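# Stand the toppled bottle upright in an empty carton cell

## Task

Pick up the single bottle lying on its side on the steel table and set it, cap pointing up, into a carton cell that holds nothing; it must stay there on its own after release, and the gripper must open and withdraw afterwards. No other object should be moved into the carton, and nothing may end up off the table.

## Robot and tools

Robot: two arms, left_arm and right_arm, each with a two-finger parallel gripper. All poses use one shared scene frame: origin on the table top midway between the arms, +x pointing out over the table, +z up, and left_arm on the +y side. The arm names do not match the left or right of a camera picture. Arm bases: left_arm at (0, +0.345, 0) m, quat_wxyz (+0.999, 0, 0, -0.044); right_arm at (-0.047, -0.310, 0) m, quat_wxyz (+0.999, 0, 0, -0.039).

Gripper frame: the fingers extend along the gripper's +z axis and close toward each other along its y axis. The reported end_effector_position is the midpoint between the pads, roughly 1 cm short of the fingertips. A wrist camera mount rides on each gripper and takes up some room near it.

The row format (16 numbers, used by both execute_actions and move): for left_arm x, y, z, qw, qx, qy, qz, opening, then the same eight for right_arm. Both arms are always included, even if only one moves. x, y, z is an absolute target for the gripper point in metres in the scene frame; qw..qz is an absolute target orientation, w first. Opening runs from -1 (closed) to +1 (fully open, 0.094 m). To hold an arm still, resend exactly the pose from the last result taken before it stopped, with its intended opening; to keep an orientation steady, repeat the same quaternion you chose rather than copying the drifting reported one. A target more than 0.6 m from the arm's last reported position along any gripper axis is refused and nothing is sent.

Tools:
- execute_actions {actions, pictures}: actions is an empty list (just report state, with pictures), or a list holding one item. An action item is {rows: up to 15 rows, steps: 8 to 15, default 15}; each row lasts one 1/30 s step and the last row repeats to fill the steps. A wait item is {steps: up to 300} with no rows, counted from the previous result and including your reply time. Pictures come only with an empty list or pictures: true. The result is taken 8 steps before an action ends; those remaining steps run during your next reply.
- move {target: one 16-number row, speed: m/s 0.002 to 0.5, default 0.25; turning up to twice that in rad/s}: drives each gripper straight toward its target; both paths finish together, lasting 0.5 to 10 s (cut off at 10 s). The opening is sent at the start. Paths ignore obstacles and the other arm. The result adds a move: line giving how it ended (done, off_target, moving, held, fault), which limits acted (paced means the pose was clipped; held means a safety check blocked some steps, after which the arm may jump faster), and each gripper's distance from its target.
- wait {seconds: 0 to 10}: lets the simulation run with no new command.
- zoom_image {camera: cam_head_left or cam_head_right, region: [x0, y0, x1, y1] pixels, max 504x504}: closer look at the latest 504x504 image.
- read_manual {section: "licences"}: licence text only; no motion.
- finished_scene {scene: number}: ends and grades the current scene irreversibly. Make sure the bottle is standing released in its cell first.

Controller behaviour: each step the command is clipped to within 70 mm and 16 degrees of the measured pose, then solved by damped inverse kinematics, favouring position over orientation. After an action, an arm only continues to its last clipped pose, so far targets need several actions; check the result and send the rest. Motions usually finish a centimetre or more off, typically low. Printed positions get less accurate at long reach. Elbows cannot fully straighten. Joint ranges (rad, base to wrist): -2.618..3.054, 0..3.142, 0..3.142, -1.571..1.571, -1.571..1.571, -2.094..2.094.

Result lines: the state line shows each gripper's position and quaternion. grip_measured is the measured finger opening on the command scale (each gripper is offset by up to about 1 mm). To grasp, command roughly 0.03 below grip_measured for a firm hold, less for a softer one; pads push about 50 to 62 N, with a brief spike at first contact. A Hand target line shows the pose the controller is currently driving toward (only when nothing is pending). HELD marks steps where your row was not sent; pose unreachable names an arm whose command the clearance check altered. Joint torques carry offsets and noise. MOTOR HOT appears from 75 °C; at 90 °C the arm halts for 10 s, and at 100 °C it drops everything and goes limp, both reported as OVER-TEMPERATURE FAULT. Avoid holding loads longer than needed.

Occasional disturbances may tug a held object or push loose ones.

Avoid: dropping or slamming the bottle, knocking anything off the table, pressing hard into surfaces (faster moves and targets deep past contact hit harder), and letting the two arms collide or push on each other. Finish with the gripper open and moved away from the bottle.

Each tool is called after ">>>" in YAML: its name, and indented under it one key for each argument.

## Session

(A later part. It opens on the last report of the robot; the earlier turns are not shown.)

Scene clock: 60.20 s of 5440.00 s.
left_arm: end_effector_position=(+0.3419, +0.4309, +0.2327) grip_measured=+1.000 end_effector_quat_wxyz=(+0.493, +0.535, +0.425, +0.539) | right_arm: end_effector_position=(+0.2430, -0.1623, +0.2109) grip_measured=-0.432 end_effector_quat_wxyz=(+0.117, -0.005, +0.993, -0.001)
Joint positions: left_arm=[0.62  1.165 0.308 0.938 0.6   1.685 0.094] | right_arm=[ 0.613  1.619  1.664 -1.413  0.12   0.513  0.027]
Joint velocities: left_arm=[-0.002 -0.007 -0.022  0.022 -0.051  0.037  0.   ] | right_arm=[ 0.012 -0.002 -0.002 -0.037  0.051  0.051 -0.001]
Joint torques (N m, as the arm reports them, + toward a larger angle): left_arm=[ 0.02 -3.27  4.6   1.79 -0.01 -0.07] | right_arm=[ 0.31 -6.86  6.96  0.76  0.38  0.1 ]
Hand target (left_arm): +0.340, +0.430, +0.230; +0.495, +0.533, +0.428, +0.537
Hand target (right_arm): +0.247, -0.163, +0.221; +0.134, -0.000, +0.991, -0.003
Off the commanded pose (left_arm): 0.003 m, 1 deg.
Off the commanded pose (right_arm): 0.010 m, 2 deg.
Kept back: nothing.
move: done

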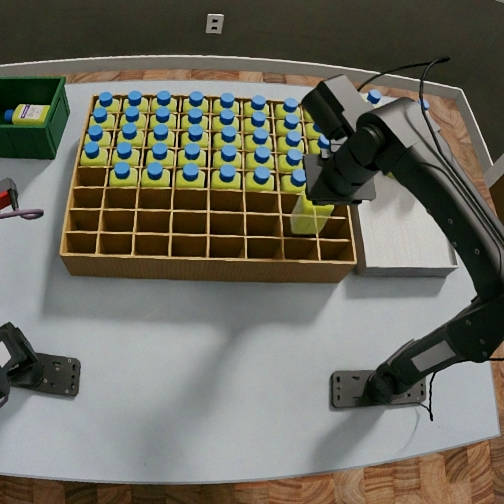

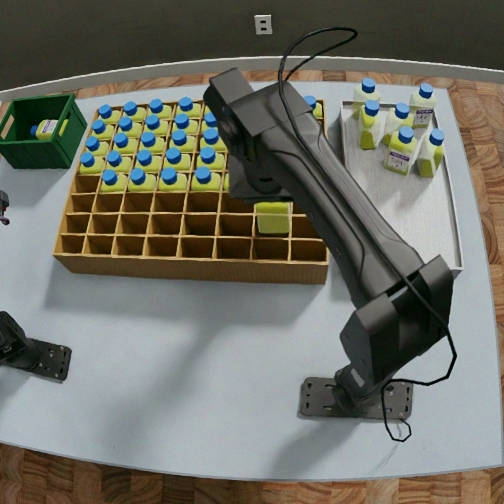

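>>> move:
  target: [0.34, 0.43, 0.23, 0.495, 0.533, 0.428, 0.537, 1.0, 0.251, -0.157, 0.199, 0.133, 0.003, 0.9911, 0.002, -0.47]
  speed: 0.04

>>> zoom_image:
  camera: "cam_head_left"
  region: [260, 180, 350, 270]

>>> zoom_image:
  camera: "cam_head_right"
  region: [230, 180, 320, 270]

Scene clock: 62.10 s of 5440.00 s.
left_arm: end_effector_position=(+0.3419, +0.4309, +0.2327) grip_measured=+1.000 end_effector_quat_wxyz=(+0.493, +0.535, +0.425, +0.539) | right_arm: end_effector_position=(+0.2483, -0.1593, +0.1984) grip_measured=-0.432 end_effector_quat_wxyz=(+0.122, +0.003, +0.993, +0.002)
Joint positions: left_arm=[0.62  1.165 0.308 0.938 0.6   1.685 0.094] | right_arm=[ 0.613  1.619  1.61  -1.348  0.121  0.528  0.027]
Joint velocities: left_arm=[-0.002 -0.002  0.002  0.007  0.066  0.007  0.   ] | right_arm=[-0.027 -0.002 -0.002  0.007  0.051 -0.066 -0.   ]
Joint torques (N m, as the arm reports them, + toward a larger angle): left_arm=[ 0.02 -3.28  4.59  1.79 -0.02 -0.07] | right_arm=[ 0.61 -7.04  4.64  1.11  0.27  0.04]
Hand target (left_arm): +0.340, +0.430, +0.230; +0.495, +0.533, +0.428, +0.537
Hand target (right_arm): +0.251, -0.157, +0.199; +0.133, +0.003, +0.991, +0.002
Off the commanded pose (left_arm): 0.003 m, 1 deg.
Off the commanded pose (right_arm): 0.004 m, 1 deg.
Kept back: nothing.
move: done

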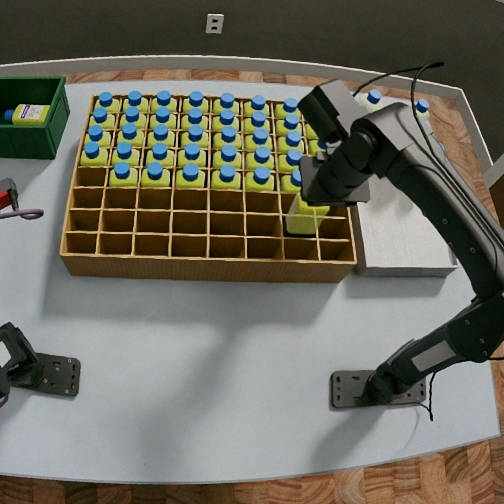

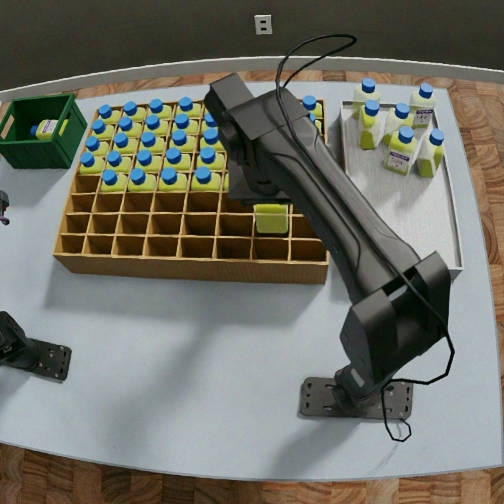

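Region (260, 180, 350, 270) of cam_head_left's 504x504 image, scaled by 5.600, with more detail than that image has.

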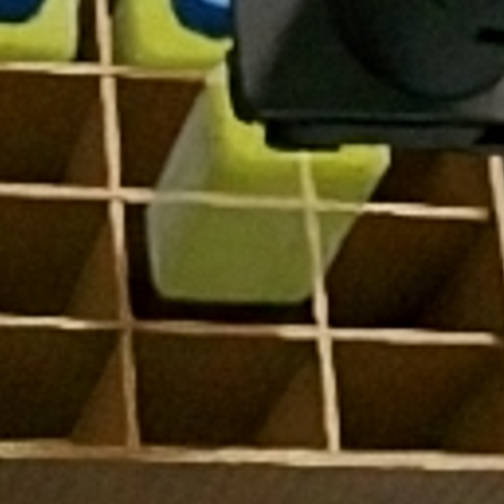

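Region (230, 180, 320, 270) of cam_head_right's 504x504 image, scaled by 5.600, with more detail than that image has.

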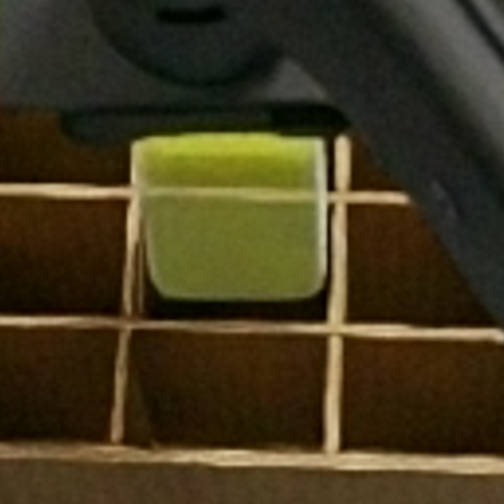

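>>> move:
  target: [0.34, 0.43, 0.23, 0.495, 0.533, 0.428, 0.537, 1.0, 0.2525, -0.1555, 0.172, 0.133, 0.003, 0.9911, 0.002, -0.47]
  speed: 0.03

>>> zoom_image:
  camera: "cam_head_left"
  region: [260, 180, 350, 270]

>>> zoom_image:
  camera: "cam_head_right"
  region: [230, 180, 320, 270]

Scene clock: 64.03 s of 5440.00 s.
left_arm: end_effector_position=(+0.3419, +0.4309, +0.2327) grip_measured=+1.000 end_effector_quat_wxyz=(+0.493, +0.535, +0.425, +0.539) | right_arm: end_effector_position=(+0.2503, -0.1581, +0.1679) grip_measured=-0.432 end_effector_quat_wxyz=(+0.117, +0.004, +0.993, -0.001)
Joint positions: left_arm=[0.62  1.165 0.308 0.938 0.6   1.685 0.094] | right_arm=[ 0.613  1.619  1.49  -1.239  0.121  0.53   0.027]
Joint velocities: left_arm=[ 0.007  0.022 -0.007  0.066 -0.007  0.051  0.   ] | right_arm=[ 0.002  0.007 -0.007  0.037 -0.081 -0.007  0.001]
Joint torques (N m, as the arm reports them, + toward a larger angle): left_arm=[ 0.01 -3.28  4.61  1.79 -0.01 -0.07] | right_arm=[ 0.86 -7.93  4.81  1.1   0.28  0.04]
Hand target (left_arm): +0.340, +0.430, +0.230; +0.495, +0.533, +0.428, +0.537
Hand target (right_arm): +0.252, -0.156, +0.172; +0.133, +0.003, +0.991, +0.002
Off the commanded pose (left_arm): 0.003 m, 1 deg.
Off the commanded pose (right_arm): 0.005 m, 2 deg.
Kept back: nothing.
move: done

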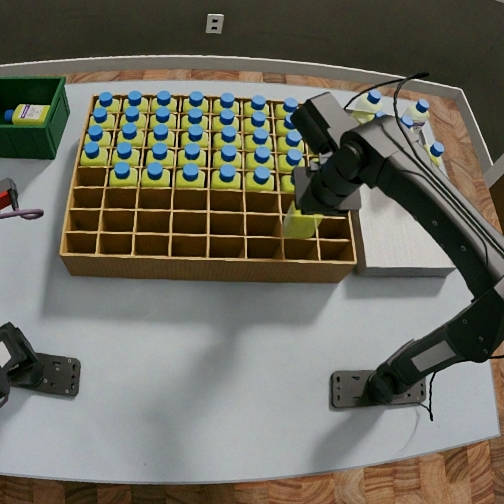

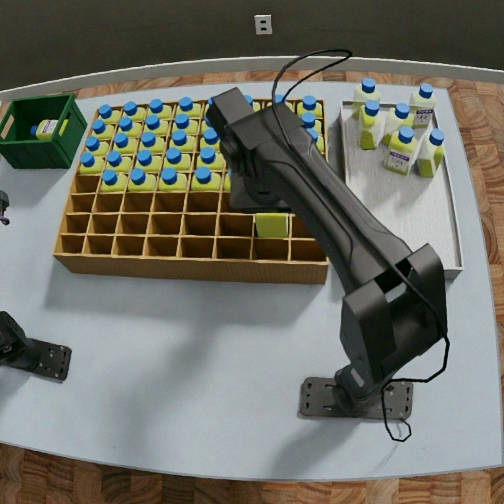

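Region (260, 180, 350, 270) of cam_head_left's 504x504 image, scaled by 5.600, with more detail than that image has.

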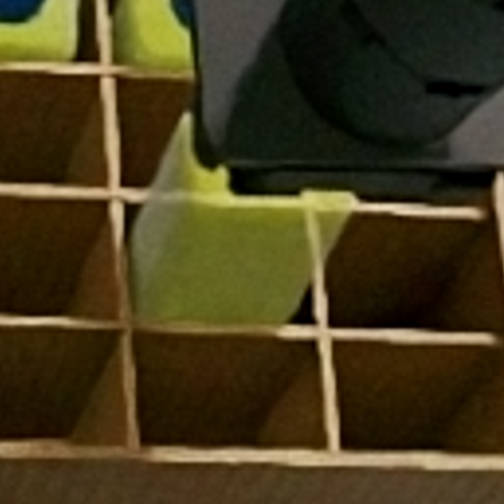

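Region (230, 180, 320, 270) of cam_head_right's 504x504 image, scaled by 5.600, with more detail than that image has.

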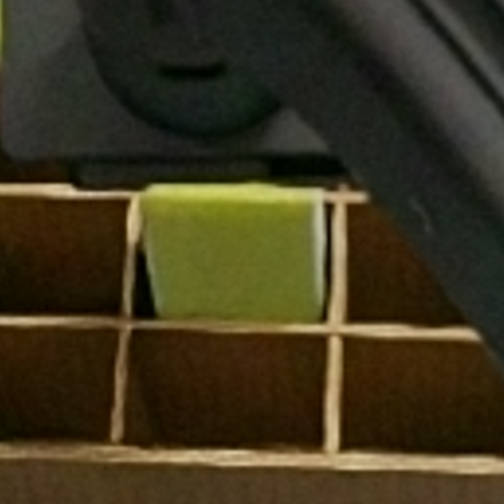

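>>> move:
  target: [0.34, 0.43, 0.23, 0.495, 0.533, 0.428, 0.537, 1.0, 0.2525, -0.1555, 0.122, 0.136, 0.003, 0.9907, 0.002, -0.47]
  speed: 0.04

>>> zoom_image:
  camera: "cam_head_left"
  region: [250, 170, 350, 270]

Scene clock: 66.03 s of 5440.00 s.
left_arm: end_effector_position=(+0.3419, +0.4309, +0.2327) grip_measured=+1.000 end_effector_quat_wxyz=(+0.493, +0.535, +0.425, +0.539) | right_arm: end_effector_position=(+0.2491, -0.1571, +0.1150) grip_measured=-0.432 end_effector_quat_wxyz=(+0.115, +0.002, +0.993, -0.001)
Joint positions: left_arm=[0.62  1.165 0.308 0.938 0.6   1.685 0.094] | right_arm=[ 0.618  1.619  1.28  -1.034  0.12   0.532  0.027]
Joint velocities: left_arm=[-0.007  0.017  0.007 -0.022  0.037  0.022  0.   ] | right_arm=[ 0.027  0.007  0.012 -0.007 -0.051 -0.007  0.001]
Joint torques (N m, as the arm reports them, + toward a larger angle): left_arm=[ 0.02 -3.27  4.6   1.79 -0.01 -0.07] | right_arm=[ 0.62 -8.81  4.84  1.03  0.28  0.05]
Hand target (left_arm): +0.340, +0.430, +0.230; +0.495, +0.533, +0.428, +0.537
Hand target (right_arm): +0.252, -0.156, +0.122; +0.136, +0.003, +0.991, +0.002
Off the commanded pose (left_arm): 0.003 m, 1 deg.
Off the commanded pose (right_arm): 0.008 m, 2 deg.
Kept back: nothing.
move: done

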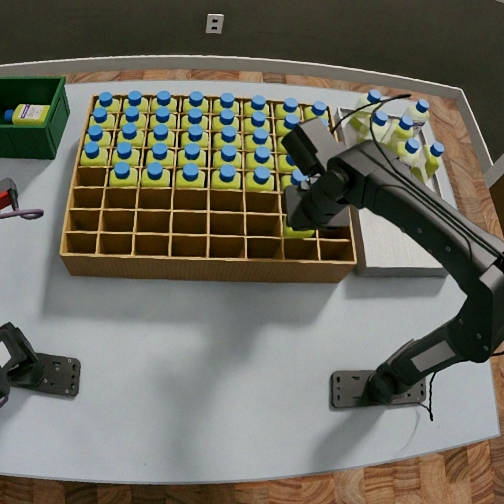

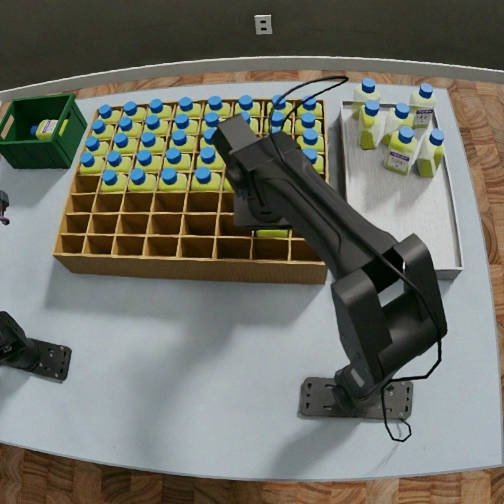

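Region (250, 170, 350, 270) of cam_head_left's 504x504 image, scaled by 5.040, with more detail than that image has.

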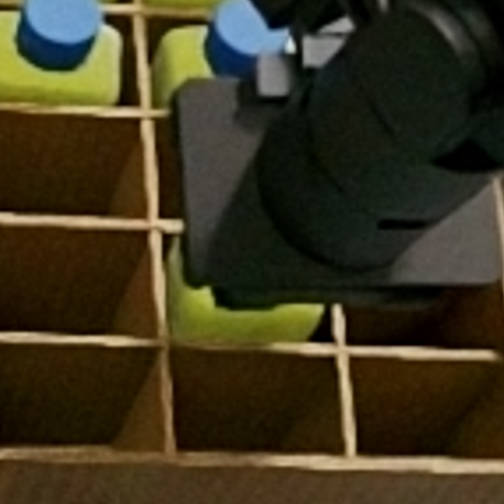

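>>> execute_actions:
  actions:
    - {"rows": [[0.34,0.43,0.23,0.495,0.533,0.428,0.537,1.0,0.2525,-0.1555,0.1213,0.136,0.003,0.9907,0.002,-0.47],[0.34,0.43,0.23,0.495,0.533,0.428,0.537,1.0,0.2525,-0.1555,0.1206,0.136,0.003,0.9907,0.002,-0.47],[0.34,0.43,0.23,0.495,0.533,0.428,0.537,1.0,0.2525,-0.1555,0.1199,0.136,0.003,0.9907,0.002,-0.47],[0.34,0.43,0.23,0.495,0.533,0.428,0.537,1.0,0.2525,-0.1555,0.1192,0.136,0.003,0.9907,0.002,-0.47],[0.34,0.43,0.23,0.495,0.533,0.428,0.537,1.0,0.2525,-0.1555,0.1185,0.136,0.003,0.9907,0.002,-0.47],[0.34,0.43,0.23,0.495,0.533,0.428,0.537,1.0,0.2525,-0.1555,0.1178,0.136,0.003,0.9907,0.002,-0.47],[0.34,0.43,0.23,0.495,0.533,0.428,0.537,1.0,0.2525,-0.1555,0.1171,0.136,0.003,0.9907,0.002,-0.47],[0.34,0.43,0.23,0.495,0.533,0.428,0.537,1.0,0.2525,-0.1555,0.1164,0.136,0.003,0.9907,0.002,-0.47],[0.34,0.43,0.23,0.495,0.533,0.428,0.537,1.0,0.2525,-0.1555,0.1157,0.136,0.003,0.9907,0.002,-0.47],[0.34,0.43,0.23,0.495,0.533,0.428,0.537,1.0,0.2525,-0.1555,0.1150,0.136,0.003,0.9907,0.002,-0.47],[0.34,0.43,0.23,0.495,0.533,0.428,0.537,1.0,0.2525,-0.1555,0.1143,0.136,0.003,0.9907,0.002,-0.47],[0.34,0.43,0.23,0.495,0.533,0.428,0.537,1.0,0.2525,-0.1555,0.1136,0.136,0.003,0.9907,0.002,-0.47],[0.34,0.43,0.23,0.495,0.533,0.428,0.537,1.0,0.2525,-0.1555,0.1129,0.136,0.003,0.9907,0.002,-0.47],[0.34,0.43,0.23,0.495,0.533,0.428,0.537,1.0,0.2525,-0.1555,0.1122,0.136,0.003,0.9907,0.002,-0.47],[0.34,0.43,0.23,0.495,0.533,0.428,0.537,1.0,0.2525,-0.1555,0.1115,0.136,0.003,0.9907,0.002,-0.47]], "steps": 15}

>>> wait:
  seconds: 0.3

Scene clock: 67.13 s of 5440.00 s.
left_arm: end_effector_position=(+0.3419, +0.4309, +0.2327) grip_measured=+1.000 end_effector_quat_wxyz=(+0.493, +0.535, +0.425, +0.539) | right_arm: end_effector_position=(+0.2492, -0.1571, +0.1139) grip_measured=-0.432 end_effector_quat_wxyz=(+0.116, +0.003, +0.993, -0.001)
Joint positions: left_arm=[0.62  1.165 0.308 0.938 0.6   1.685 0.094] | right_arm=[ 0.618  1.619  1.276 -1.028  0.12   0.532  0.027]
Joint velocities: left_arm=[-0.002 -0.012 -0.012  0.066  0.066 -0.022  0.   ] | right_arm=[-0.007 -0.007 -0.1    0.081 -0.066  0.022 -0.   ]
Joint torques (N m, as the arm reports them, + toward a larger angle): left_arm=[ 0.01 -3.27  4.59  1.79 -0.01 -0.07] | right_arm=[ 0.76 -8.41  4.62  1.    0.29  0.06]
Steps of this call (steps 1 to 26: nothing new was sent; steps 27 to 33: the first 7 steps of this action). Readings (end_effector_position):
27: left_arm (+0.3419, +0.4309, +0.2327) | right_arm (+0.2493, -0.1570, +0.1150)
28: left_arm (+0.3419, +0.4309, +0.2327) | right_arm (+0.2494, -0.1570, +0.1150)
30: left_arm (+0.3419, +0.4309, +0.2327) | right_arm (+0.2494, -0.1569, +0.1151)
33: the state above

Scene clock: 67.70 s of 5440.00 s.
left_arm: end_effector_position=(+0.3419, +0.4309, +0.2327) grip_measured=+1.000 end_effector_quat_wxyz=(+0.493, +0.535, +0.425, +0.539) | right_arm: end_effector_position=(+0.2493, -0.1572, +0.1087) grip_measured=-0.432 end_effector_quat_wxyz=(+0.117, +0.003, +0.993, -0.001)
Joint positions: left_arm=[0.62  1.165 0.308 0.938 0.6   1.685 0.094] | right_arm=[ 0.618  1.619  1.254 -1.004  0.121  0.533  0.027]
Joint velocities: left_arm=[ 0.002 -0.012  0.002  0.037  0.007  0.022  0.   ] | right_arm=[-0.017 -0.002 -0.017  0.051 -0.022 -0.051  0.003]
Joint torques (N m, as the arm reports them, + toward a larger angle): left_arm=[ 0.02 -3.28  4.61  1.79 -0.02 -0.07] | right_arm=[ 0.51 -8.13  4.18  1.19  0.3   0.06]
Hand target (left_arm): +0.340, +0.430, +0.230; +0.495, +0.533, +0.428, +0.537
Hand target (right_arm): +0.252, -0.156, +0.112; +0.135, +0.003, +0.991, +0.002
Off the commanded pose (left_arm): 0.003 m, 1 deg.
Off the commanded pose (right_arm): 0.005 m, 2 deg.
Kept back: nothing.
Steps of this call (steps 1 to 8: the last 8 steps of your previous action; steps 9 to 17: nothing new was sent). Readings (end_effector_position):
1: left_arm (+0.3419, +0.4309, +0.2327) | right_arm (+0.2491, -0.1571, +0.1129)
2: left_arm (+0.3419, +0.4309, +0.2327) | right_arm (+0.2488, -0.1573, +0.1118)
4: left_arm (+0.3419, +0.4309, +0.2327) | right_arm (+0.2483, -0.1576, +0.1099)
8: left_arm (+0.3419, +0.4309, +0.2327) | right_arm (+0.2494, -0.1571, +0.1093)
17: the state above

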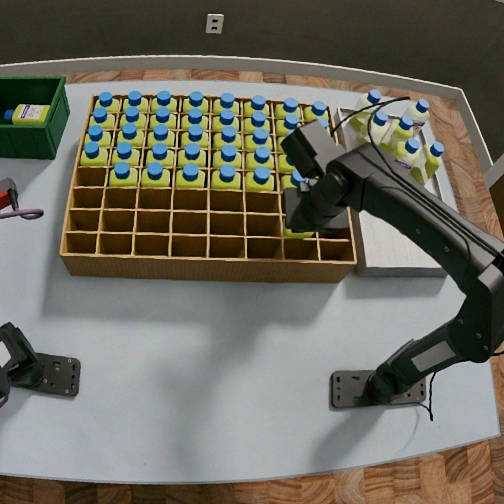

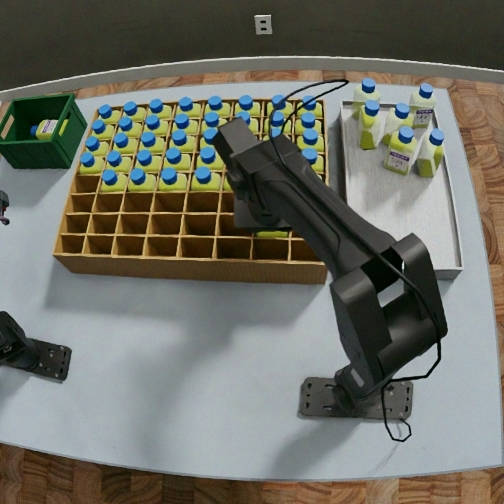

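>>> execute_actions:
  actions:
    - {"rows": [[0.34,0.43,0.23,0.495,0.533,0.428,0.537,1.0,0.251,-0.1565,0.114,0.13,0.003,0.9915,0.002,-0.44],[0.34,0.43,0.23,0.495,0.533,0.428,0.537,1.0,0.251,-0.1565,0.114,0.13,0.003,0.9915,0.002,-0.425],[0.34,0.43,0.23,0.495,0.533,0.428,0.537,1.0,0.251,-0.1565,0.114,0.13,0.003,0.9915,0.002,-0.40],[0.34,0.43,0.23,0.495,0.533,0.428,0.537,1.0,0.251,-0.1565,0.114,0.13,0.003,0.9915,0.002,-0.36],[0.34,0.43,0.23,0.495,0.533,0.428,0.537,1.0,0.251,-0.1565,0.114,0.13,0.003,0.9915,0.002,-0.30],[0.34,0.43,0.23,0.495,0.533,0.428,0.537,1.0,0.251,-0.1565,0.114,0.13,0.003,0.9915,0.002,-0.22],[0.34,0.43,0.23,0.495,0.533,0.428,0.537,1.0,0.251,-0.1565,0.114,0.13,0.003,0.9915,0.002,-0.12],[0.34,0.43,0.23,0.495,0.533,0.428,0.537,1.0,0.251,-0.1565,0.114,0.13,0.003,0.9915,0.002,0.0]], "steps": 10}

>>> move:
  target: [0.34, 0.43, 0.23, 0.495, 0.533, 0.428, 0.537, 1.0, 0.225, -0.18, 0.22, 0.1305, 0.0, 0.9914, 0.0, 0.0]
  speed: 0.2

>>> zoom_image:
  camera: "cam_head_left"
  region: [230, 150, 370, 290]

Scene clock: 68.50 s of 5440.00 s.
left_arm: end_effector_position=(+0.3419, +0.4309, +0.2327) grip_measured=+1.000 end_effector_quat_wxyz=(+0.493, +0.535, +0.425, +0.539) | right_arm: end_effector_position=(+0.2493, -0.1572, +0.1087) grip_measured=-0.419 end_effector_quat_wxyz=(+0.117, +0.003, +0.993, -0.001)
Joint positions: left_arm=[0.62  1.165 0.308 0.938 0.6   1.685 0.094] | right_arm=[ 0.618  1.619  1.254 -1.004  0.121  0.533  0.027]
Joint velocities: left_arm=[-0.002  0.002 -0.007 -0.022  0.007  0.022  0.   ] | right_arm=[ 0.002 -0.022 -0.012 -0.037 -0.081 -0.081  0.007]
Joint torques (N m, as the arm reports them, + toward a larger angle): left_arm=[ 0.02 -3.28  4.6   1.79 -0.01 -0.06] | right_arm=[ 0.22 -7.94  5.21  0.97  0.21  0.05]
Steps of this call (steps 1 to 22: nothing new was sent; steps 23 to 24: the first 2 steps of this action). Readings (end_effector_position):
23: left_arm (+0.3419, +0.4309, +0.2327) | right_arm (+0.2493, -0.1572, +0.1087)
24: the state above

Scene clock: 70.23 s of 5440.00 s.
left_arm: end_effector_position=(+0.3419, +0.4309, +0.2327) grip_measured=+1.000 end_effector_quat_wxyz=(+0.493, +0.535, +0.425, +0.539) | right_arm: end_effector_position=(+0.2238, -0.1757, +0.2085) grip_measured=-0.002 end_effector_quat_wxyz=(+0.116, -0.002, +0.993, -0.003)
Joint positions: left_arm=[0.62  1.165 0.308 0.938 0.6   1.685 0.094] | right_arm=[ 0.608  1.531  1.566 -1.406  0.121  0.513  0.047]
Joint velocities: left_arm=[-0.002  0.002  0.002 -0.037  0.022 -0.022  0.   ] | right_arm=[-0.017  0.002  0.022  0.022 -0.022 -0.022 -0.   ]
Joint torques (N m, as the arm reports them, + toward a larger angle): left_arm=[ 0.01 -3.28  4.6   1.79 -0.01 -0.07] | right_arm=[-0.54 -6.8   7.32  0.7   0.22 -0.04]
Hand target (left_arm): +0.340, +0.430, +0.230; +0.495, +0.533, +0.428, +0.537
Hand target (right_arm): +0.226, -0.179, +0.220; +0.131, +0.000, +0.991, +0.000
Off your previous action's commanded pose (left_arm): 0.003 m, 1 deg at its last step (step 8 of this call).
Off your previous action's commanded pose (right_arm): 0.005 m, 1 deg at its last step (step 8 of this call).
Off the commanded pose (left_arm): 0.003 m, 1 deg.
Off the commanded pose (right_arm): 0.012 m, 2 deg.
Kept back: nothing.
move: off_target (right_arm)

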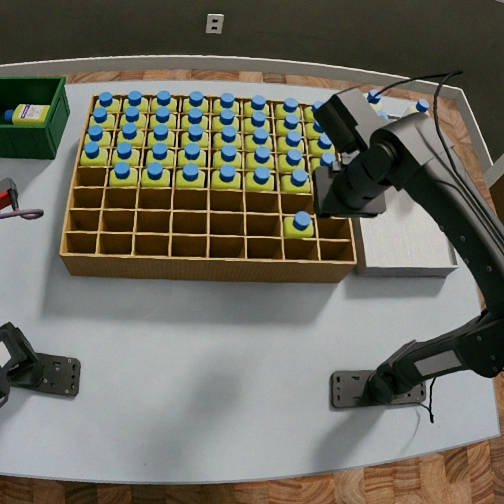

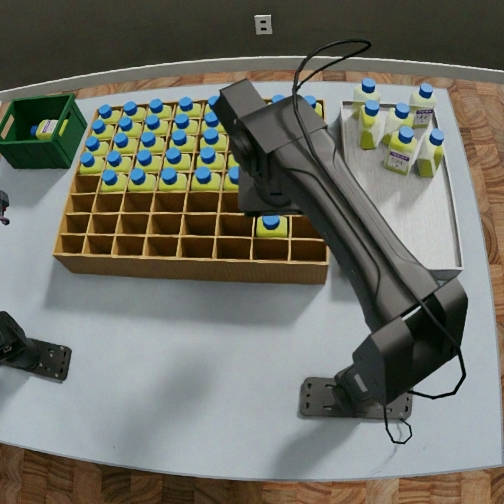

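Region (230, 150, 370, 290) of cam_head_left's 504x504 image, scaled by 3.600, with more detail than that image has.

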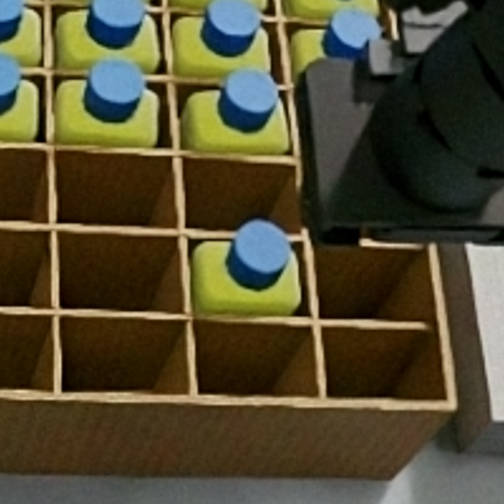

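>>> move:
  target: [0.34, 0.43, 0.23, 0.495, 0.533, 0.428, 0.537, 1.0, 0.20, -0.30, 0.24, 0.2588, 0.0, 0.9659, 0.0, 0.0]
  speed: 0.3

>>> finished_scene:
  scene: 1

Scene clock: 71.73 s of 5440.00 s.
left_arm: end_effector_position=(+0.3419, +0.4309, +0.2327) grip_measured=+1.000 end_effector_quat_wxyz=(+0.493, +0.535, +0.425, +0.539) | right_arm: end_effector_position=(+0.1986, -0.3002, +0.2408) grip_measured=-0.002 end_effector_quat_wxyz=(+0.250, +0.004, +0.968, +0.001)
Joint positions: left_arm=[0.62  1.165 0.308 0.938 0.6   1.685 0.094] | right_arm=[ 0.135  1.085  1.28  -1.262  0.027  0.057  0.047]
Joint velocities: left_arm=[ 0.017  0.002  0.002  0.051 -0.095  0.022  0.   ] | right_arm=[-0.032 -0.007 -0.032  0.037 -0.037 -0.037 -0.001]
Joint torques (N m, as the arm reports them, + toward a larger angle): left_arm=[ 0.03 -3.28  4.59  1.79 -0.01 -0.07] | right_arm=[-0.48 -2.84  4.1   1.49 -0.06 -0.04]
Hand target (left_arm): +0.340, +0.430, +0.230; +0.495, +0.533, +0.428, +0.537
Hand target (right_arm): +0.198, -0.300, +0.240; +0.256, +0.002, +0.967, +0.004
Off the commanded pose (left_arm): 0.003 m, 1 deg.
Off the commanded pose (right_arm): 0.002 m, 1 deg.
Kept back: nothing.
move: done

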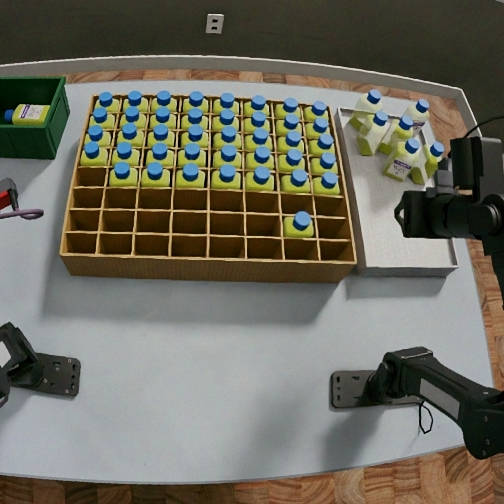

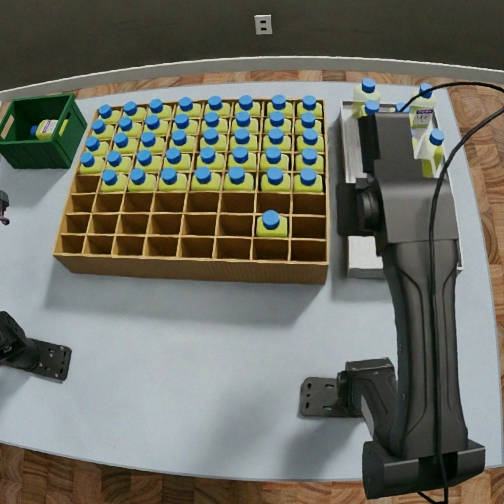

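The scene is finished: the task was done.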